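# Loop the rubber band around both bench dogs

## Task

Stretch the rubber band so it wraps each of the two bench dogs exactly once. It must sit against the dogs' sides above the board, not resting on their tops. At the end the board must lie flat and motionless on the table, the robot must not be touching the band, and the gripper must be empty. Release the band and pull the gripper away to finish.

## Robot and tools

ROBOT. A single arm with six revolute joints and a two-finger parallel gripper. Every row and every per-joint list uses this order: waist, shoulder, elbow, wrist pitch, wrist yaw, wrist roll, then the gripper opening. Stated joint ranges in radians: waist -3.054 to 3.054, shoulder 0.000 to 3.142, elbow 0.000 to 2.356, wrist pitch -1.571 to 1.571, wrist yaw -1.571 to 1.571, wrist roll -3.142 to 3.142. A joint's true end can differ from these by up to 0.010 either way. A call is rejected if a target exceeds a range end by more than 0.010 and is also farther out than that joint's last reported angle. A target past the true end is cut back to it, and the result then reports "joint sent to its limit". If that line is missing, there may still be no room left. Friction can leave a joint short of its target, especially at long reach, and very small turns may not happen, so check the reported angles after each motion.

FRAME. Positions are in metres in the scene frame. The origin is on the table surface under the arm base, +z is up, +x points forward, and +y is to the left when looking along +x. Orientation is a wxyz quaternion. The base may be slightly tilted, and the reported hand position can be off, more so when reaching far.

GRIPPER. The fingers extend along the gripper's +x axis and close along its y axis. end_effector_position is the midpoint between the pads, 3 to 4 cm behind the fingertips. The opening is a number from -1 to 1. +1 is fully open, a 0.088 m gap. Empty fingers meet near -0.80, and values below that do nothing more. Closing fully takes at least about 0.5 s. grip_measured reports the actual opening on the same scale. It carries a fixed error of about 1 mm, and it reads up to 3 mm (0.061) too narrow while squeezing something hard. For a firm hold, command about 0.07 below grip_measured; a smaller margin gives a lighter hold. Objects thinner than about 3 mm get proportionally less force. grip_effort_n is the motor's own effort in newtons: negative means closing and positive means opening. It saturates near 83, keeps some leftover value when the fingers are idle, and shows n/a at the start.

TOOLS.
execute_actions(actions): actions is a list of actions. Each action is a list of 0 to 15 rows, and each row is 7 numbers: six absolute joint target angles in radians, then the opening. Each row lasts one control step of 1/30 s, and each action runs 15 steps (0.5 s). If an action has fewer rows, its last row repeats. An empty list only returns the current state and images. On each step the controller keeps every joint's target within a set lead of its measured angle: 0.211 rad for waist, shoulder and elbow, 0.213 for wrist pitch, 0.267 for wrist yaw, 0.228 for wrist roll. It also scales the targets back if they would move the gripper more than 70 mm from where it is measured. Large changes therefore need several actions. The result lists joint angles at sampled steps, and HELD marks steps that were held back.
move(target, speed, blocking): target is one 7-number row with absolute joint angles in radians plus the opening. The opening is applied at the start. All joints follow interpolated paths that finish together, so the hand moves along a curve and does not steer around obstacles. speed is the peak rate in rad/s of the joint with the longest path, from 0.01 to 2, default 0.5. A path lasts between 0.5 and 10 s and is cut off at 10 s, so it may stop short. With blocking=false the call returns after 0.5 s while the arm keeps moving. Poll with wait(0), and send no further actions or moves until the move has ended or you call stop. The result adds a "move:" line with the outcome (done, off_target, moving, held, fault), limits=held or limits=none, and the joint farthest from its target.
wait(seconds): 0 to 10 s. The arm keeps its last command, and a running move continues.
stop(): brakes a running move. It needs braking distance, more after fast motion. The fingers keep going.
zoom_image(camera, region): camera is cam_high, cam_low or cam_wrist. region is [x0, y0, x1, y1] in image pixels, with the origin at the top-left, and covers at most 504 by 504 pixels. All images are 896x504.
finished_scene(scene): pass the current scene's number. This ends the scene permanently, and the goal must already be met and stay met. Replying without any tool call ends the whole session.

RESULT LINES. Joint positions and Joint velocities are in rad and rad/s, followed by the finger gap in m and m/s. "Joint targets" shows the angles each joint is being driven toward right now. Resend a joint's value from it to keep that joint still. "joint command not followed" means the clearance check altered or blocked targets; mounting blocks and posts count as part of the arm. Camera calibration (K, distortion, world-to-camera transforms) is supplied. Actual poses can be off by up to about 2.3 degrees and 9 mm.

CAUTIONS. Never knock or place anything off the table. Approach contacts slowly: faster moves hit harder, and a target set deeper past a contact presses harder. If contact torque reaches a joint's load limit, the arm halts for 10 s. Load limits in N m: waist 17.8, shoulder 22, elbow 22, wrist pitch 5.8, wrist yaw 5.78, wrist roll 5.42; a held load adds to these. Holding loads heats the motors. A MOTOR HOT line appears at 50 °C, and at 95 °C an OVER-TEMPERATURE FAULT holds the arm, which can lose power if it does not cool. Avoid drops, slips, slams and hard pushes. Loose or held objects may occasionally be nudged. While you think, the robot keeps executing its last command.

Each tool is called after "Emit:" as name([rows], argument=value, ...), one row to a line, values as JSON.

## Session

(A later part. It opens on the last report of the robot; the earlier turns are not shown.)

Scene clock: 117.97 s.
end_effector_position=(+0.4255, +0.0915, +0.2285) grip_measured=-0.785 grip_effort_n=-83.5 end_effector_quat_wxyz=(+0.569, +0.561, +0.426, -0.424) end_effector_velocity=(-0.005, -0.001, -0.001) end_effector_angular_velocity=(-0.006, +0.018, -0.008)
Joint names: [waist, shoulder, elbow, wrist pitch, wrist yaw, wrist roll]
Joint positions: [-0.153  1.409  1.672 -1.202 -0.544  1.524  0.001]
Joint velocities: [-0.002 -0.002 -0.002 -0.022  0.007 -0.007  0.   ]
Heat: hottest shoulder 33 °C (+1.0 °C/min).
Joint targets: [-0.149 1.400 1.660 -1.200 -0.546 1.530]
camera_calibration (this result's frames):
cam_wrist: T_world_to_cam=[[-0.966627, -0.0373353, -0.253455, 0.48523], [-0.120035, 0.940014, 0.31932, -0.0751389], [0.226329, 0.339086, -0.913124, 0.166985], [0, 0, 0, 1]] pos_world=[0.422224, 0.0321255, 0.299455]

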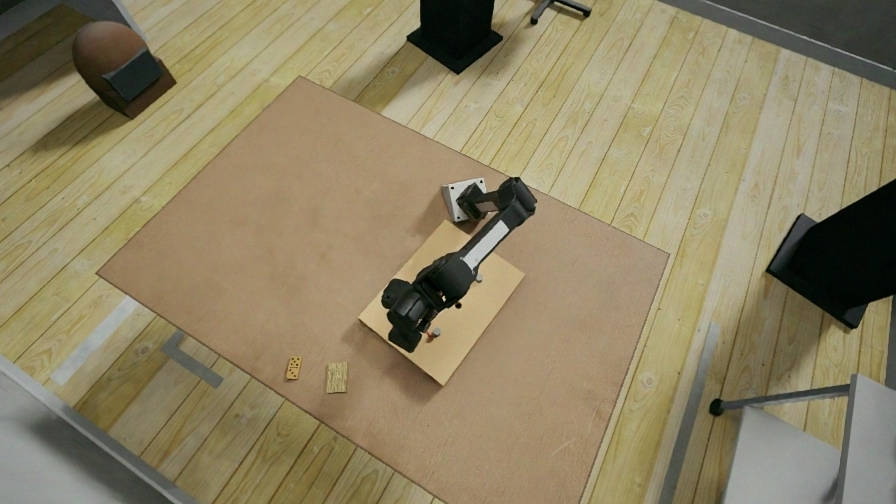

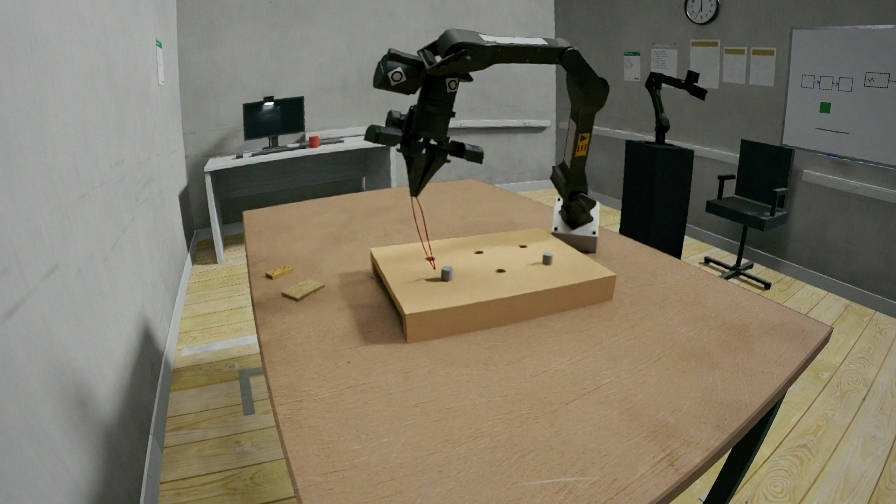

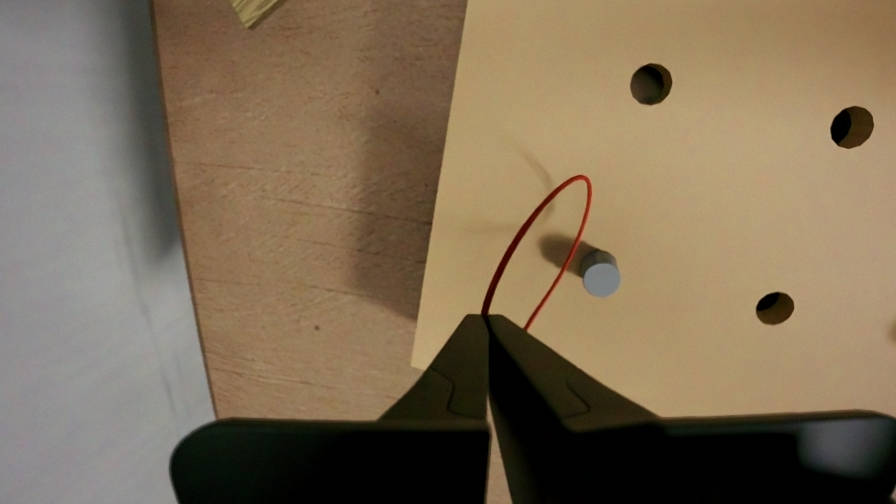

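Emit:
move(target=[0.0,1.49,1.745,-1.152,-0.459,1.75,-0.9], speed=0.2)

Emit:
zoom_image(camera="cam_low", region=[360, 170, 560, 300])

Scene clock: 123.60 s.
end_effector_position=(+0.4468, +0.1222, +0.2096) grip_measured=-0.785 grip_effort_n=-83.5 end_effector_quat_wxyz=(+0.538, +0.586, +0.412, -0.444) end_effector_velocity=(+0.001, +0.003, +0.002) end_effector_angular_velocity=(+0.009, -0.009, +0.002)
Joint names: [waist, shoulder, elbow, wrist pitch, wrist yaw, wrist roll]
Joint positions: [-0.005  1.471  1.739 -1.154 -0.462  1.744  0.001]
Joint velocities: [ 0.002 -0.002  0.002  0.007 -0.007  0.007 -0.   ]
Heat: hottest shoulder 33 °C (+1.0 °C/min).
Joint targets: [0.000 1.490 1.745 -1.152 -0.459 1.750]
move: off_target; limits=none; farthest joint: the shoulder, 0.019 radians from its target (0.081 radians at the start)
camera_calibration (this result's frames):
cam_wrist: T_world_to_cam=[[-0.968664, 0.0536809, -0.242505, 0.489649], [-0.0361039, 0.935563, 0.35131, -0.139085], [0.245737, 0.349057, -0.904308, 0.122813], [0, 0, 0, 1]] pos_world=[0.439104, 0.0609692, 0.278665]

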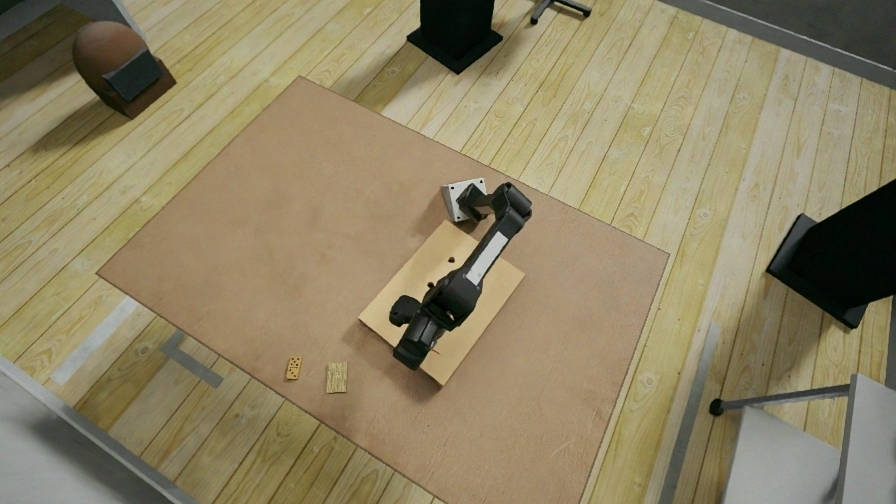

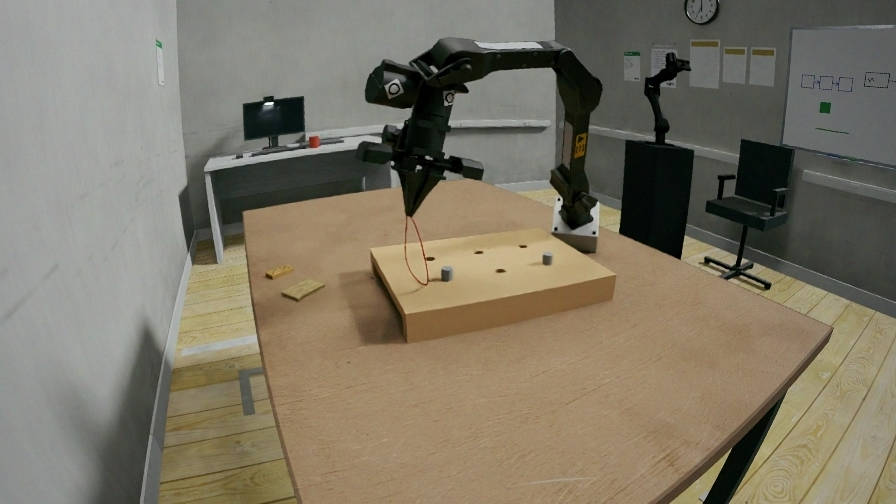

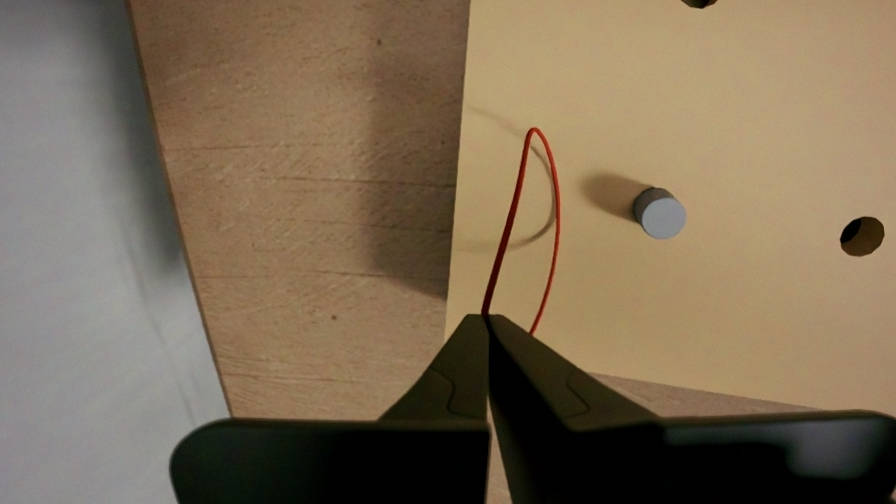

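Region (360, 170, 560, 300) of cam_low's 896x504 image, scaled by 2.520, with more detail than that image has; it fills the top 328 rows of this view, and the rest is white.

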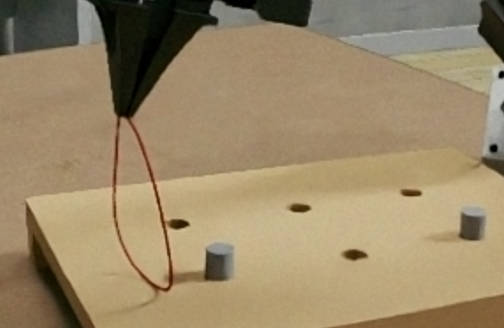

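Emit:
move(target=[0.016,1.155,1.305,-1.037,-0.447,1.77,-0.9], speed=0.25)

Emit:
move(target=[0.2,1.17,1.095,-1.043,-0.381,1.83,-0.9], speed=0.2)

Emit:
zoom_image(camera="cam_low", region=[380, 170, 580, 300])

Scene clock: 134.77 s.
end_effector_position=(+0.3679, +0.1199, +0.1916) grip_measured=-0.785 grip_effort_n=-83.5 end_effector_quat_wxyz=(+0.535, +0.586, +0.411, -0.448) end_effector_velocity=(-0.002, +0.000, -0.000) end_effector_angular_velocity=(+0.004, +0.006, +0.004)
Joint names: [waist, shoulder, elbow, wrist pitch, wrist yaw, wrist roll]
Joint positions: [ 0.012  1.164  1.318 -1.039 -0.45   1.764  0.001]
Joint velocities: [-0.002 -0.002 -0.002 -0.007 -0.007 -0.007 -0.   ]
Heat: hottest elbow 33 °C (+1.0 °C/min).
Joint targets: [0.016 1.155 1.305 -1.037 -0.447 1.770]
move: off_target; limits=none; farthest joint: the elbow, 0.013 radians from its target (0.434 radians at the start)
camera_calibration (this result's frames):
cam_wrist: T_world_to_cam=[[-0.969366, 0.0618961, -0.237695, 0.407367], [-0.0265564, 0.935644, 0.351945, -0.137065], [0.244182, 0.347476, -0.905337, 0.127682], [0, 0, 0, 1]] pos_world=[0.36007, 0.0586632, 0.260664]

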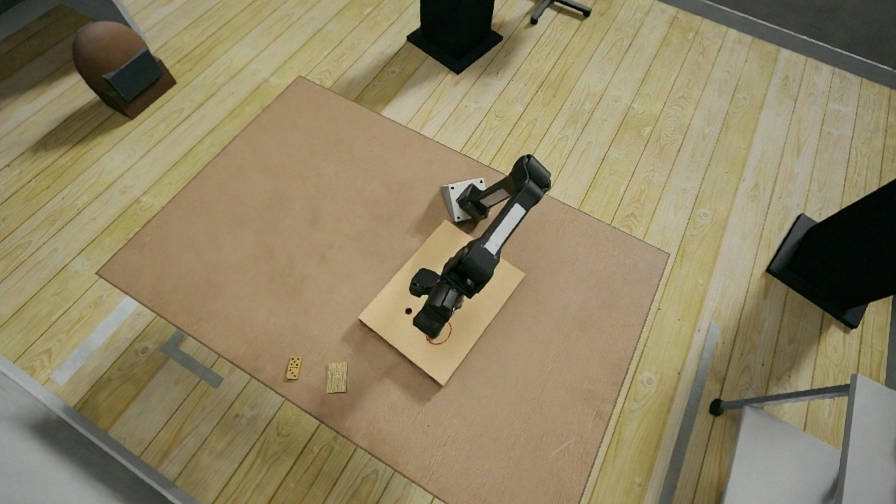

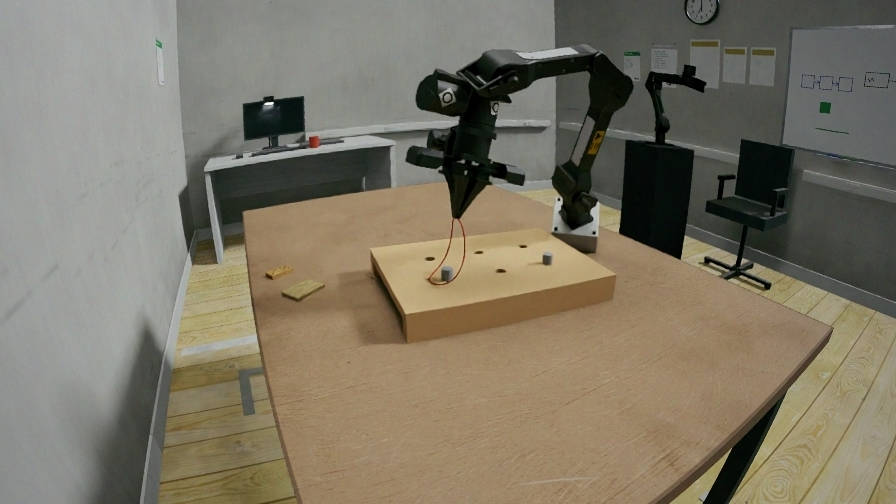

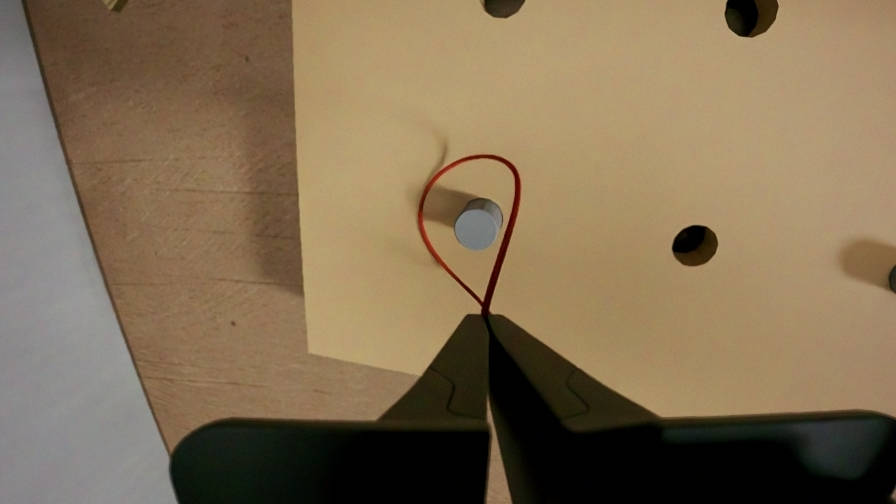

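Scene clock: 136.33 s.
end_effector_position=(+0.3072, +0.1285, +0.1221) grip_measured=-0.785 grip_effort_n=-83.5 end_effector_quat_wxyz=(+0.477, +0.525, +0.476, -0.520) end_effector_velocity=(-0.003, -0.001, -0.002) end_effector_angular_velocity=(+0.004, +0.016, -0.001)
Joint names: [waist, shoulder, elbow, wrist pitch, wrist yaw, wrist roll]
Joint positions: [ 0.196  1.164  1.107 -1.041 -0.384  1.824  0.001]
Joint velocities: [-0.002  0.002 -0.007 -0.007 -0.007 -0.007 -0.   ]
Heat: hottest elbow 33 °C (+1.0 °C/min).
Joint targets: [0.200 1.170 1.095 -1.043 -0.381 1.830]
move: off_target; limits=none; farthest joint: the elbow, 0.012 radians from its target (0.223 radians at the start)
camera_calibration (this result's frames):
cam_wrist: T_world_to_cam=[[-0.997703, 0.0653915, 0.0177078, 0.308521], [0.0674633, 0.935109, 0.34788, -0.150571], [0.0061897, 0.348275, -0.937372, 0.153492], [0, 0, 0, 1]] pos_world=[0.31702, 0.067168, 0.190797]

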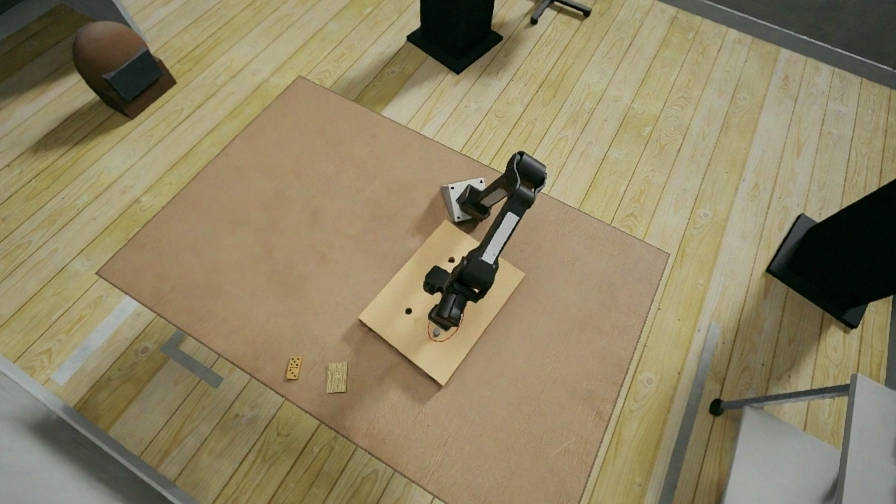

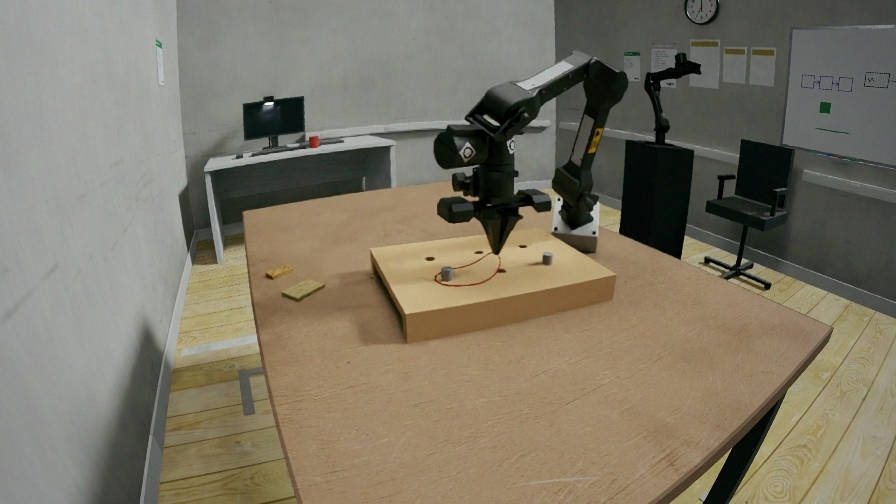

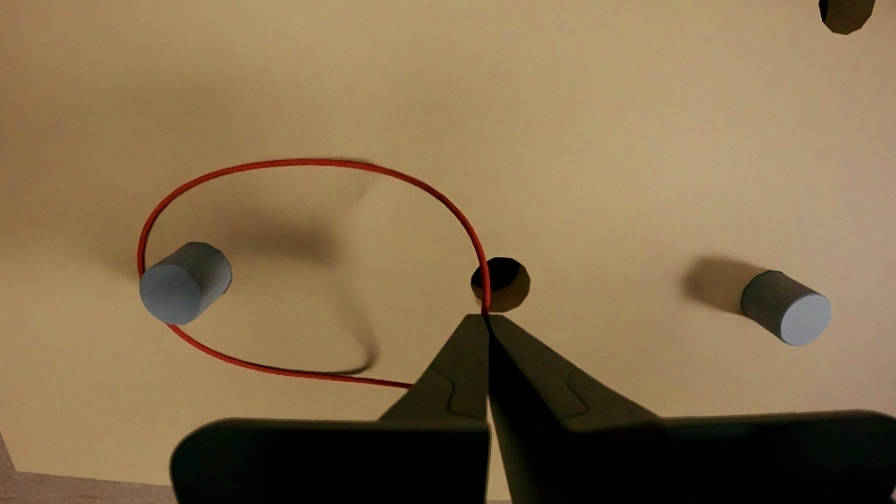

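Region (380, 170, 580, 300) of cam_low's 896x504 image, scaled by 2.520, with more detail than that image has; it fills the top 328 rows of this view, and the rest is white.

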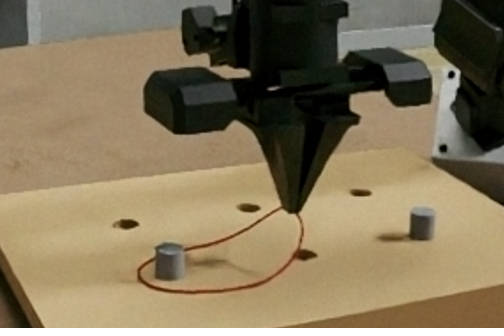

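Emit:
execute_actions([
  [[0.215,1.18,1.075,-1.0,-0.377,1.84,-0.9]],
  [[0.232,1.195,1.051,-0.967,-0.37,1.85,-0.9]],
  [[0.232,1.195,1.051,-0.967,-0.37,1.85,-0.55]],
  [[0.232,1.195,1.051,-0.967,-0.37,1.85,-0.55]],
])

Scene clock: 149.37 s.
end_effector_position=(+0.3071, +0.1295, +0.1059) grip_measured=-0.552 grip_effort_n=14.2 end_effector_quat_wxyz=(+0.479, +0.523, +0.480, -0.517) end_effector_velocity=(-0.006, -0.004, -0.002) end_effector_angular_velocity=(-0.014, +0.027, -0.006)
Joint names: [waist, shoulder, elbow, wrist pitch, wrist yaw, wrist roll]
Joint positions: [ 0.229  1.18   1.062 -0.969 -0.373  1.845  0.012]
Joint velocities: [-0.002  0.002 -0.007 -0.022  0.007 -0.007 -0.   ]
Heat: hottest elbow 32 °C (+0.0 °C/min).
Joint targets: [0.232 1.195 1.051 -0.967 -0.370 1.850]
Step readings (joint positions; steps 1 to 15: 1st action; 16 to 30: 2nd action; 31 to 45: 3rd action; 46 to 60: 4th action):
0: [0.196 1.164 1.107 -1.041 -0.384 1.825]
1: [0.198 1.164 1.104 -1.038 -0.383 1.827]
2: [0.201 1.164 1.101 -1.028 -0.382 1.828]
4: [0.206 1.165 1.094 -1.016 -0.382 1.831]
8: [0.210 1.165 1.088 -1.007 -0.381 1.833]
15: [0.211 1.165 1.087 -1.003 -0.380 1.835]
16: [0.213 1.167 1.084 -0.998 -0.378 1.837]
17: [0.216 1.168 1.080 -0.988 -0.377 1.838]
19: [0.223 1.173 1.072 -0.980 -0.376 1.841]
23: [0.227 1.180 1.063 -0.974 -0.374 1.843]
30: [0.228 1.180 1.062 -0.970 -0.373 1.844]
31: [0.228 1.180 1.062 -0.970 -0.373 1.844]
32: [0.228 1.180 1.062 -0.970 -0.373 1.844]
34: [0.229 1.180 1.062 -0.970 -0.373 1.845]
38: [0.229 1.180 1.062 -0.970 -0.373 1.845]
45: [0.229 1.180 1.062 -0.970 -0.373 1.845]
46: [0.229 1.180 1.062 -0.970 -0.373 1.845]
47: [0.229 1.180 1.062 -0.970 -0.373 1.845]
49: [0.229 1.180 1.062 -0.969 -0.373 1.845]
53: [0.229 1.180 1.062 -0.969 -0.373 1.845]
60: Joint positions above
camera_calibration (this result's frames):
cam_wrist: T_world_to_cam=[[-0.998311, 0.0548486, 0.0191655, 0.309985], [0.0580854, 0.934637, 0.350828, -0.143309], [0.00132968, 0.351349, -0.936244, 0.138961], [0, 0, 0, 1]] pos_world=[0.317601, 0.0681158, 0.174438]

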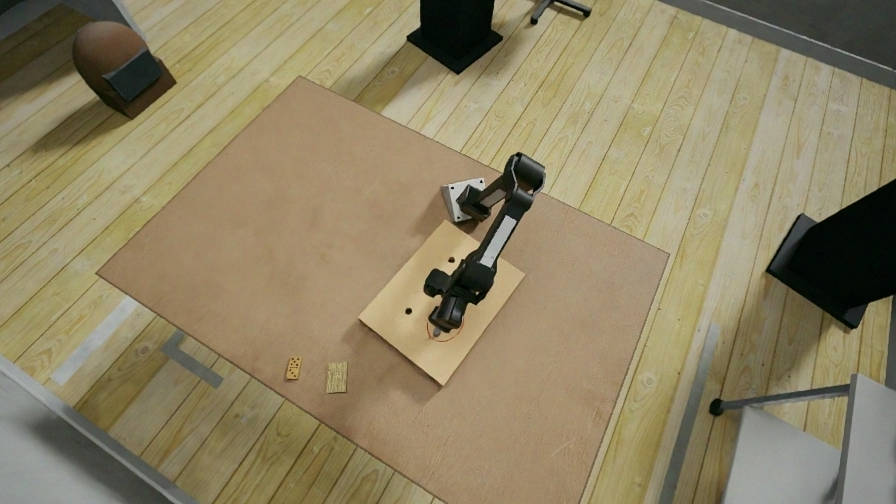

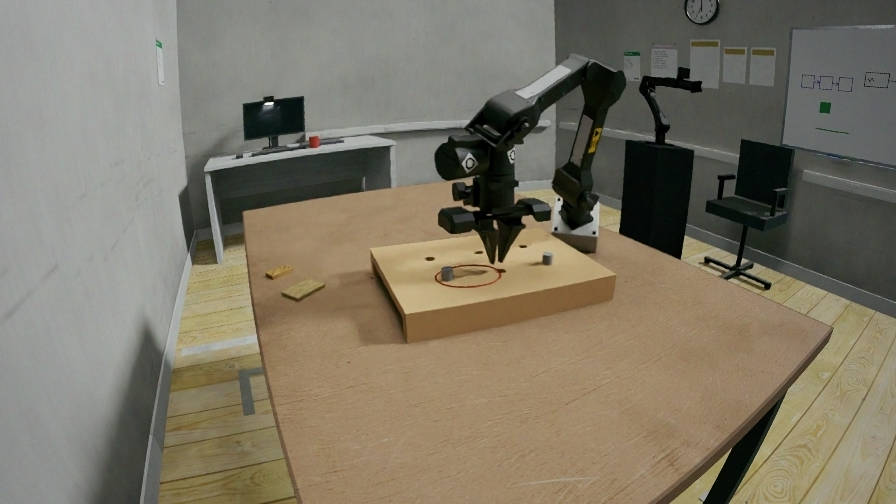

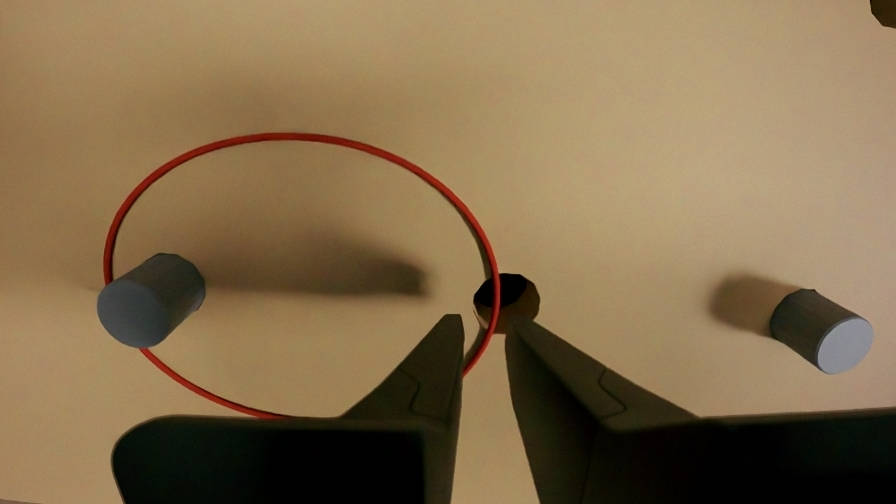

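Emit:
move(target=[0.174,1.64,1.565,-1.42,-0.413,0.09,-0.1], speed=0.9)

Scene clock: 163.70 s.
end_effector_position=(+0.3469, +0.1248, +0.1049) grip_measured=-0.102 grip_effort_n=14.2 end_effector_quat_wxyz=(+0.578, +0.028, +0.815, -0.043) end_effector_velocity=(-0.001, +0.001, +0.002) end_effector_angular_velocity=(+0.013, +0.001, +0.015)
Joint names: [waist, shoulder, elbow, wrist pitch, wrist yaw, wrist roll]
Joint positions: [ 0.175  1.62   1.559 -1.418 -0.41   0.096  0.034]
Joint velocities: [-0.002 -0.002  0.002 -0.007 -0.007 -0.022 -0.   ]
Heat: hottest elbow 32 °C (+0.0 °C/min).
Joint targets: [0.174 1.640 1.565 -1.420 -0.413 0.090]
move: off_target; limits=none; farthest joint: the shoulder, 0.020 radians from its target (0.460 radians at the start)
camera_calibration (this result's frames):
cam_wrist: T_world_to_cam=[[-0.0620479, -0.996775, 0.0508864, 0.15315], [-0.769333, 0.0802455, 0.633789, 0.223138], [-0.635828, 0.000176705, -0.771831, 0.387274], [0, 0, 0, 1]] pos_world=[0.42741, 0.134682, 0.149694]

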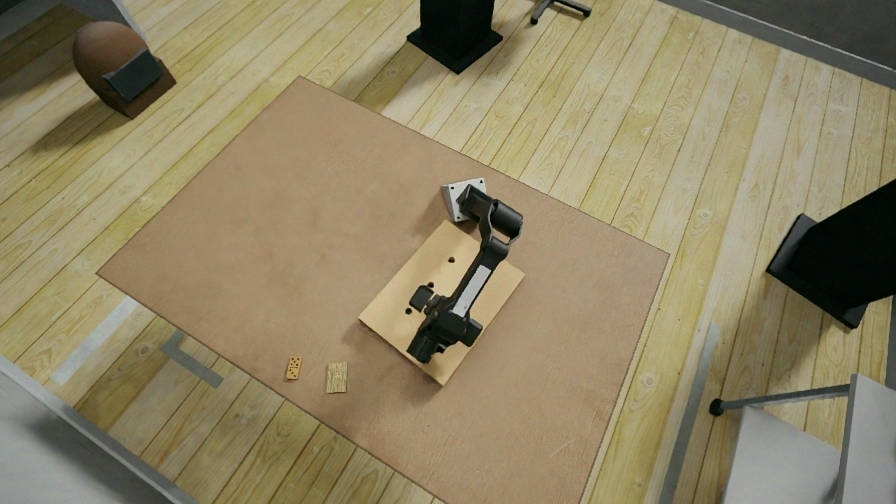

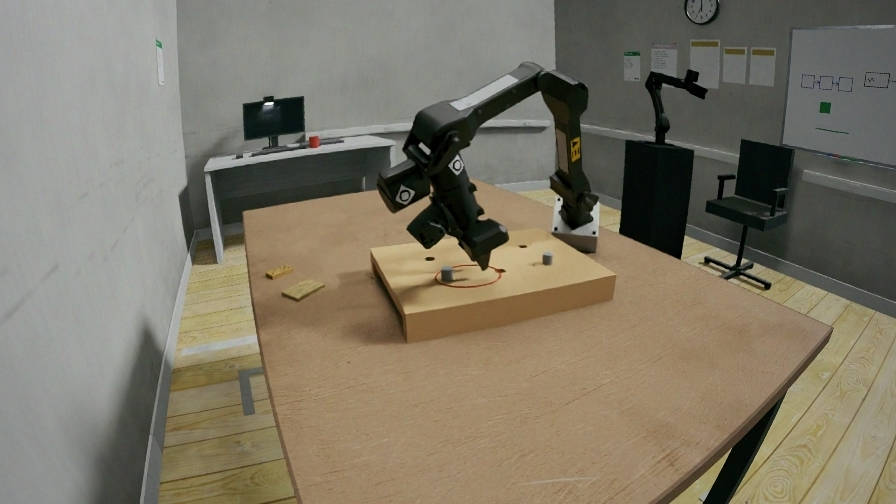

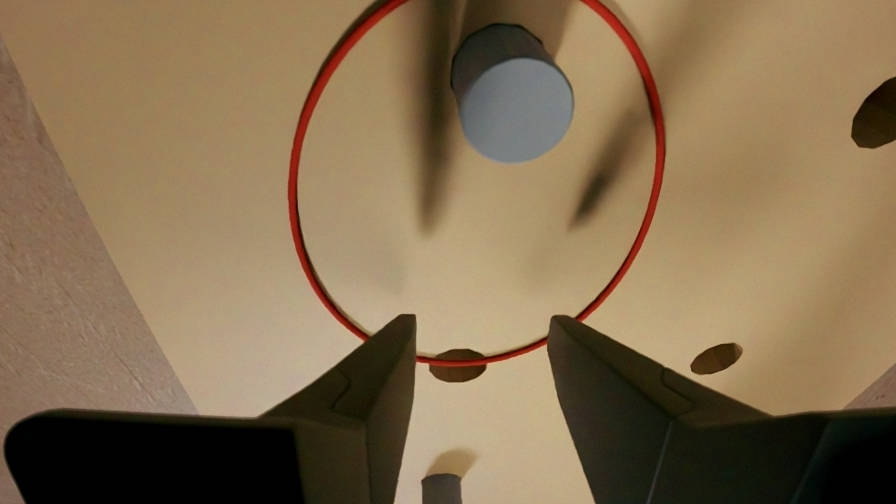

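Emit:
move(target=[0.199,1.655,1.513,-1.357,-0.41,0.11,-0.1], speed=0.1)

Emit:
zoom_image(camera="cam_low", region=[400, 200, 580, 300])

Scene clock: 168.17 s.
end_effector_position=(+0.3470, +0.1252, +0.0907) grip_measured=-0.102 grip_effort_n=13.7 end_effector_quat_wxyz=(+0.578, +0.025, +0.815, -0.037) end_effector_velocity=(-0.005, +0.000, +0.002) end_effector_angular_velocity=(+0.010, +0.019, +0.008)
Joint names: [waist, shoulder, elbow, wrist pitch, wrist yaw, wrist roll]
Joint positions: [ 0.194  1.634  1.526 -1.363 -0.41   0.104  0.034]
Joint velocities: [-0.002 -0.002 -0.002 -0.022 -0.007 -0.022  0.   ]
Heat: hottest elbow 32 °C (-1.0 °C/min).
Joint targets: [0.199 1.655 1.513 -1.357 -0.410 0.110]
move: off_target; limits=none; farthest joint: the shoulder, 0.021 radians from its target (0.035 radians at the start)
camera_calibration (this result's frames):
cam_wrist: T_world_to_cam=[[-0.0513616, -0.997691, 0.0444465, 0.151326], [-0.770053, 0.0679029, 0.634355, 0.233862], [-0.635908, -0.00164462, -0.771763, 0.376569], [0, 0, 0, 1]] pos_world=[0.427322, 0.135716, 0.135545]

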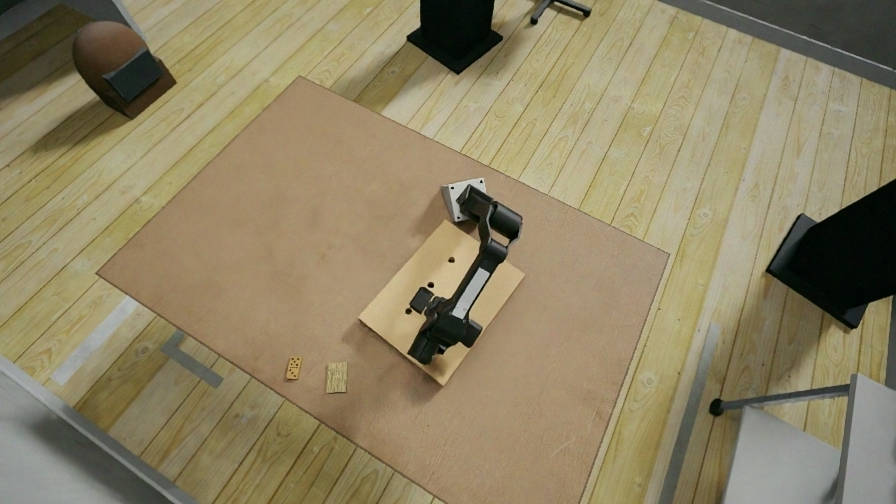

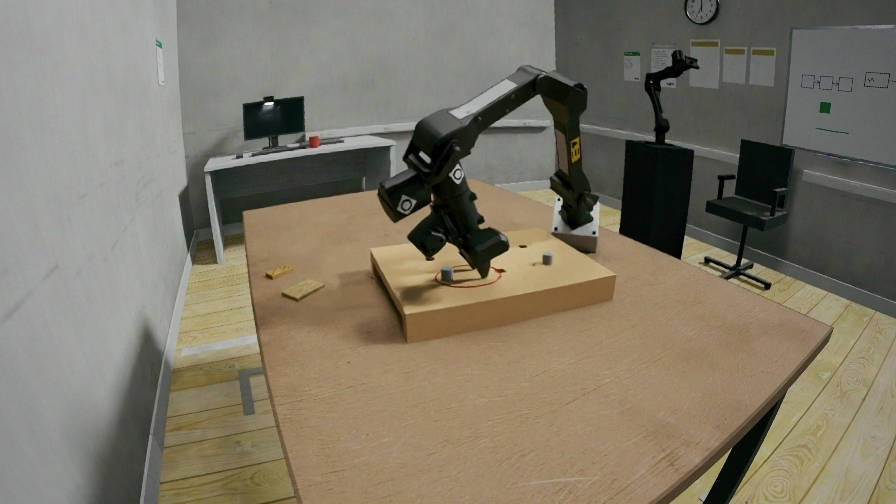

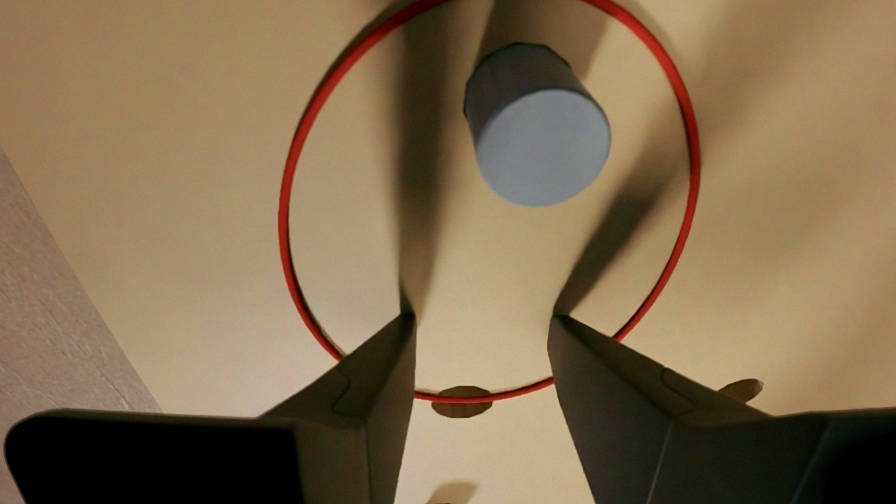

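Region (400, 200, 580, 300) of cam_low's 896x504 image, scaled by 2.800, with more detail than that image has.

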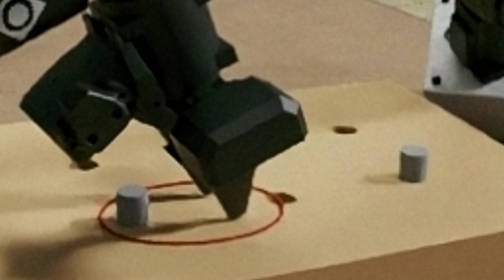

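Emit:
move(target=[0.251,1.457,1.266,-1.275,-0.406,0.175,-0.1], speed=0.2)

Emit:
move(target=[0.313,1.31,1.091,-1.221,-0.399,0.235,-0.1], speed=0.2)

Emit:
zoom_image(camera="cam_low", region=[400, 200, 580, 300])

Scene clock: 175.67 s.
end_effector_position=(+0.2974, +0.1324, +0.0889) grip_measured=-0.102 grip_effort_n=12.3 end_effector_quat_wxyz=(+0.575, +0.031, +0.817, -0.039) end_effector_velocity=(-0.003, -0.001, +0.001) end_effector_angular_velocity=(+0.009, +0.009, +0.008)
Joint names: [waist, shoulder, elbow, wrist pitch, wrist yaw, wrist roll]
Joint positions: [ 0.247  1.46   1.283 -1.278 -0.413  0.169  0.034]
Joint velocities: [-0.007 -0.002 -0.007 -0.007 -0.007 -0.022 -0.   ]
Heat: hottest elbow 32 °C (-1.0 °C/min).
Joint targets: [0.251 1.457 1.266 -1.275 -0.406 0.175]
move: off_target; limits=none; farthest joint: the elbow, 0.017 radians from its target (0.260 radians at the start)
camera_calibration (this result's frames):
cam_wrist: T_world_to_cam=[[-0.0633131, -0.997151, 0.0410147, 0.159809], [-0.764547, 0.074877, 0.640205, 0.193316], [-0.641451, 0.0091757, -0.767109, 0.343429], [0, 0, 0, 1]] pos_world=[0.37821, 0.141728, 0.133131]

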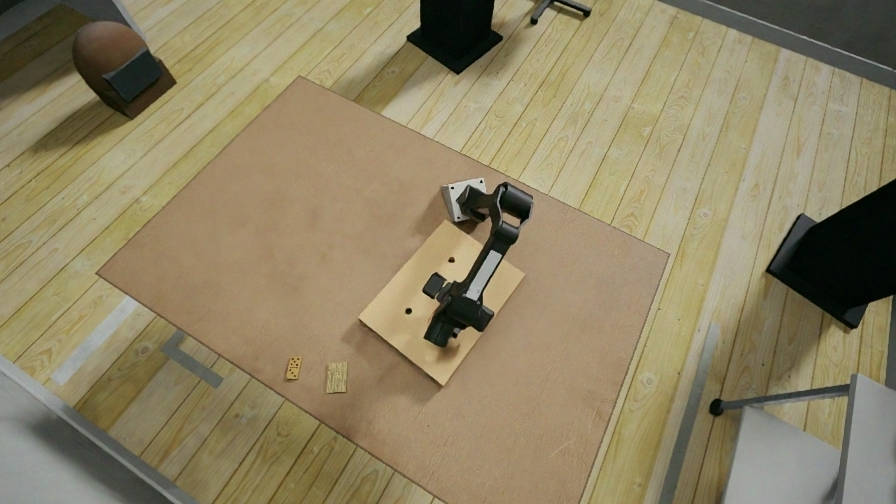

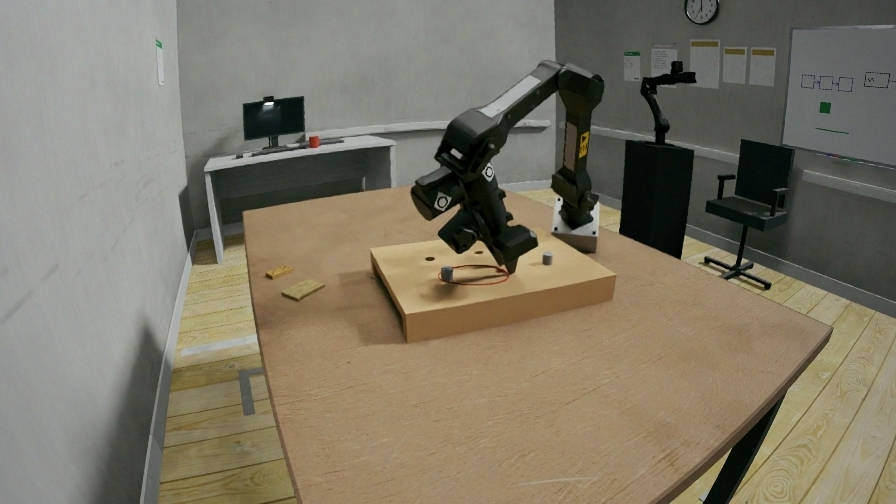

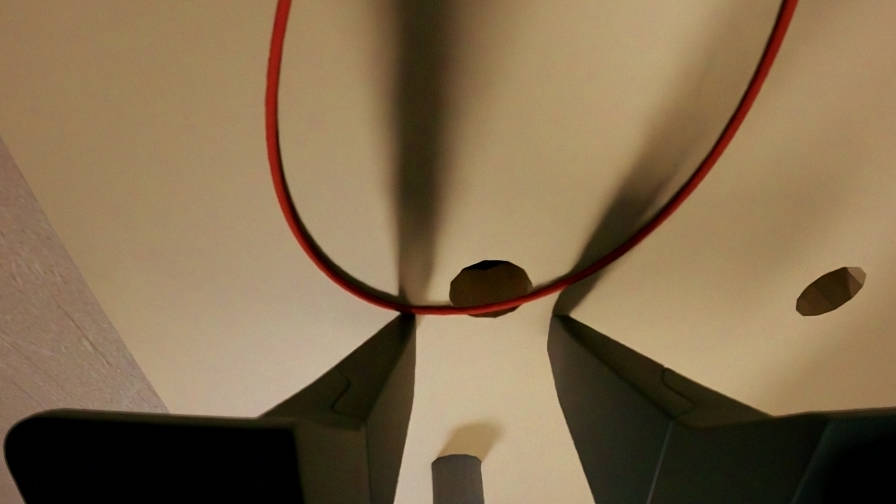

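Scene clock: 177.07 s.
end_effector_position=(+0.2573, +0.1367, +0.0880) grip_measured=-0.102 grip_effort_n=12.8 end_effector_quat_wxyz=(+0.575, +0.029, +0.817, -0.039) end_effector_velocity=(-0.004, +0.001, -0.000) end_effector_angular_velocity=(+0.007, +0.013, +0.003)
Joint names: [waist, shoulder, elbow, wrist pitch, wrist yaw, wrist roll]
Joint positions: [ 0.306  1.315  1.107 -1.222 -0.401  0.23   0.034]
Joint velocities: [ 0.002 -0.002 -0.007 -0.007 -0.007 -0.007 -0.   ]
Heat: hottest elbow 32 °C (-1.0 °C/min).
Joint targets: [0.313 1.310 1.091 -1.221 -0.399 0.235]
move: off_target; limits=none; farthest joint: the elbow, 0.016 radians from its target (0.192 radians at the start)
camera_calibration (this result's frames):
cam_wrist: T_world_to_cam=[[-0.0594862, -0.997276, 0.0436079, 0.160407], [-0.76567, 0.073613, 0.639007, 0.163401], [-0.640477, 0.00462283, -0.767964, 0.317449], [0, 0, 0, 1]] pos_world=[0.337972, 0.146474, 0.13238]

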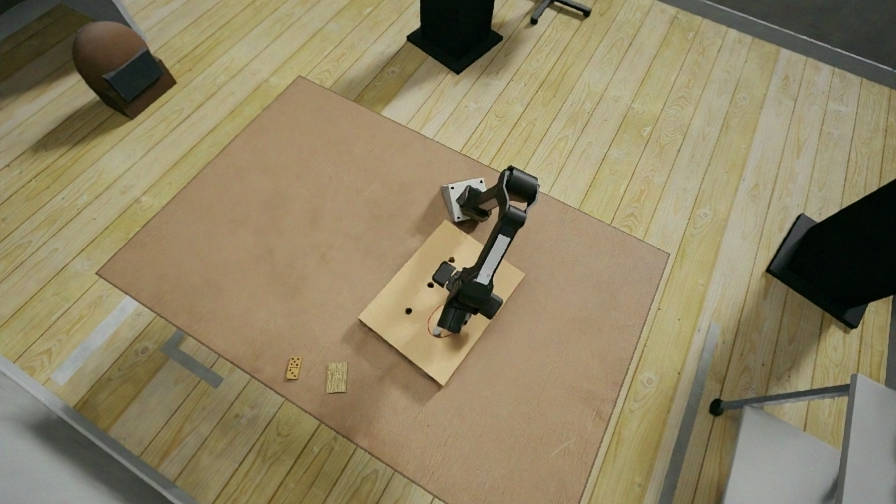

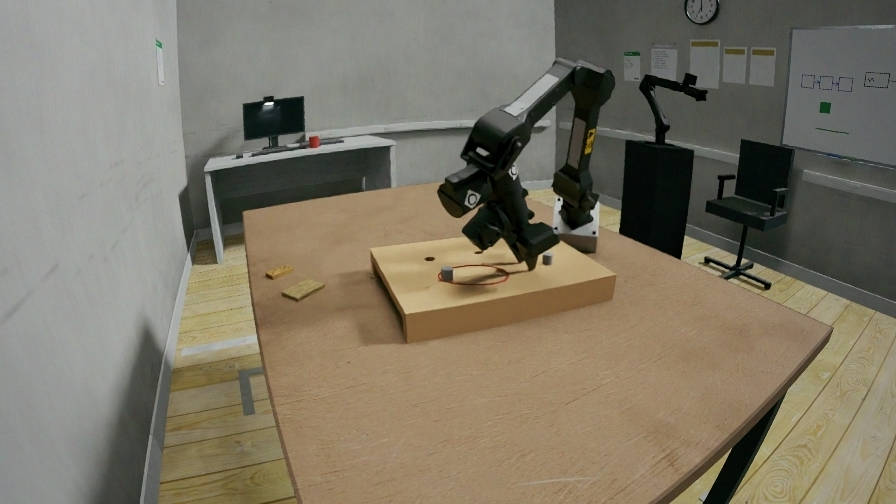

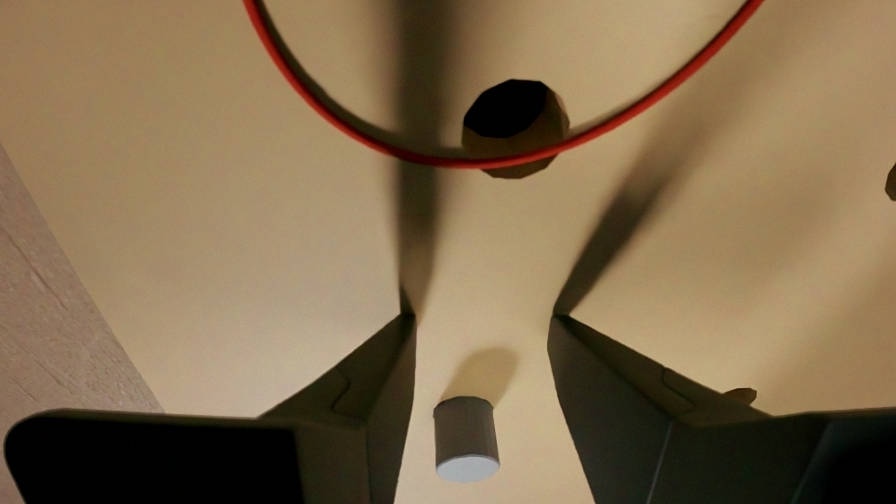

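Region (400, 200, 580, 300) of cam_low's 896x504 image, scaled by 2.800, with more detail than that image has.

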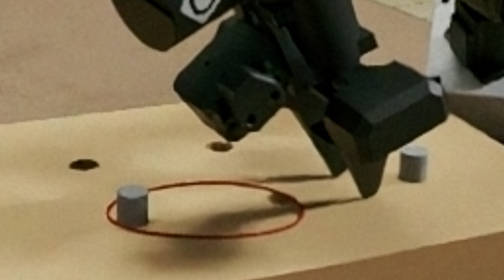

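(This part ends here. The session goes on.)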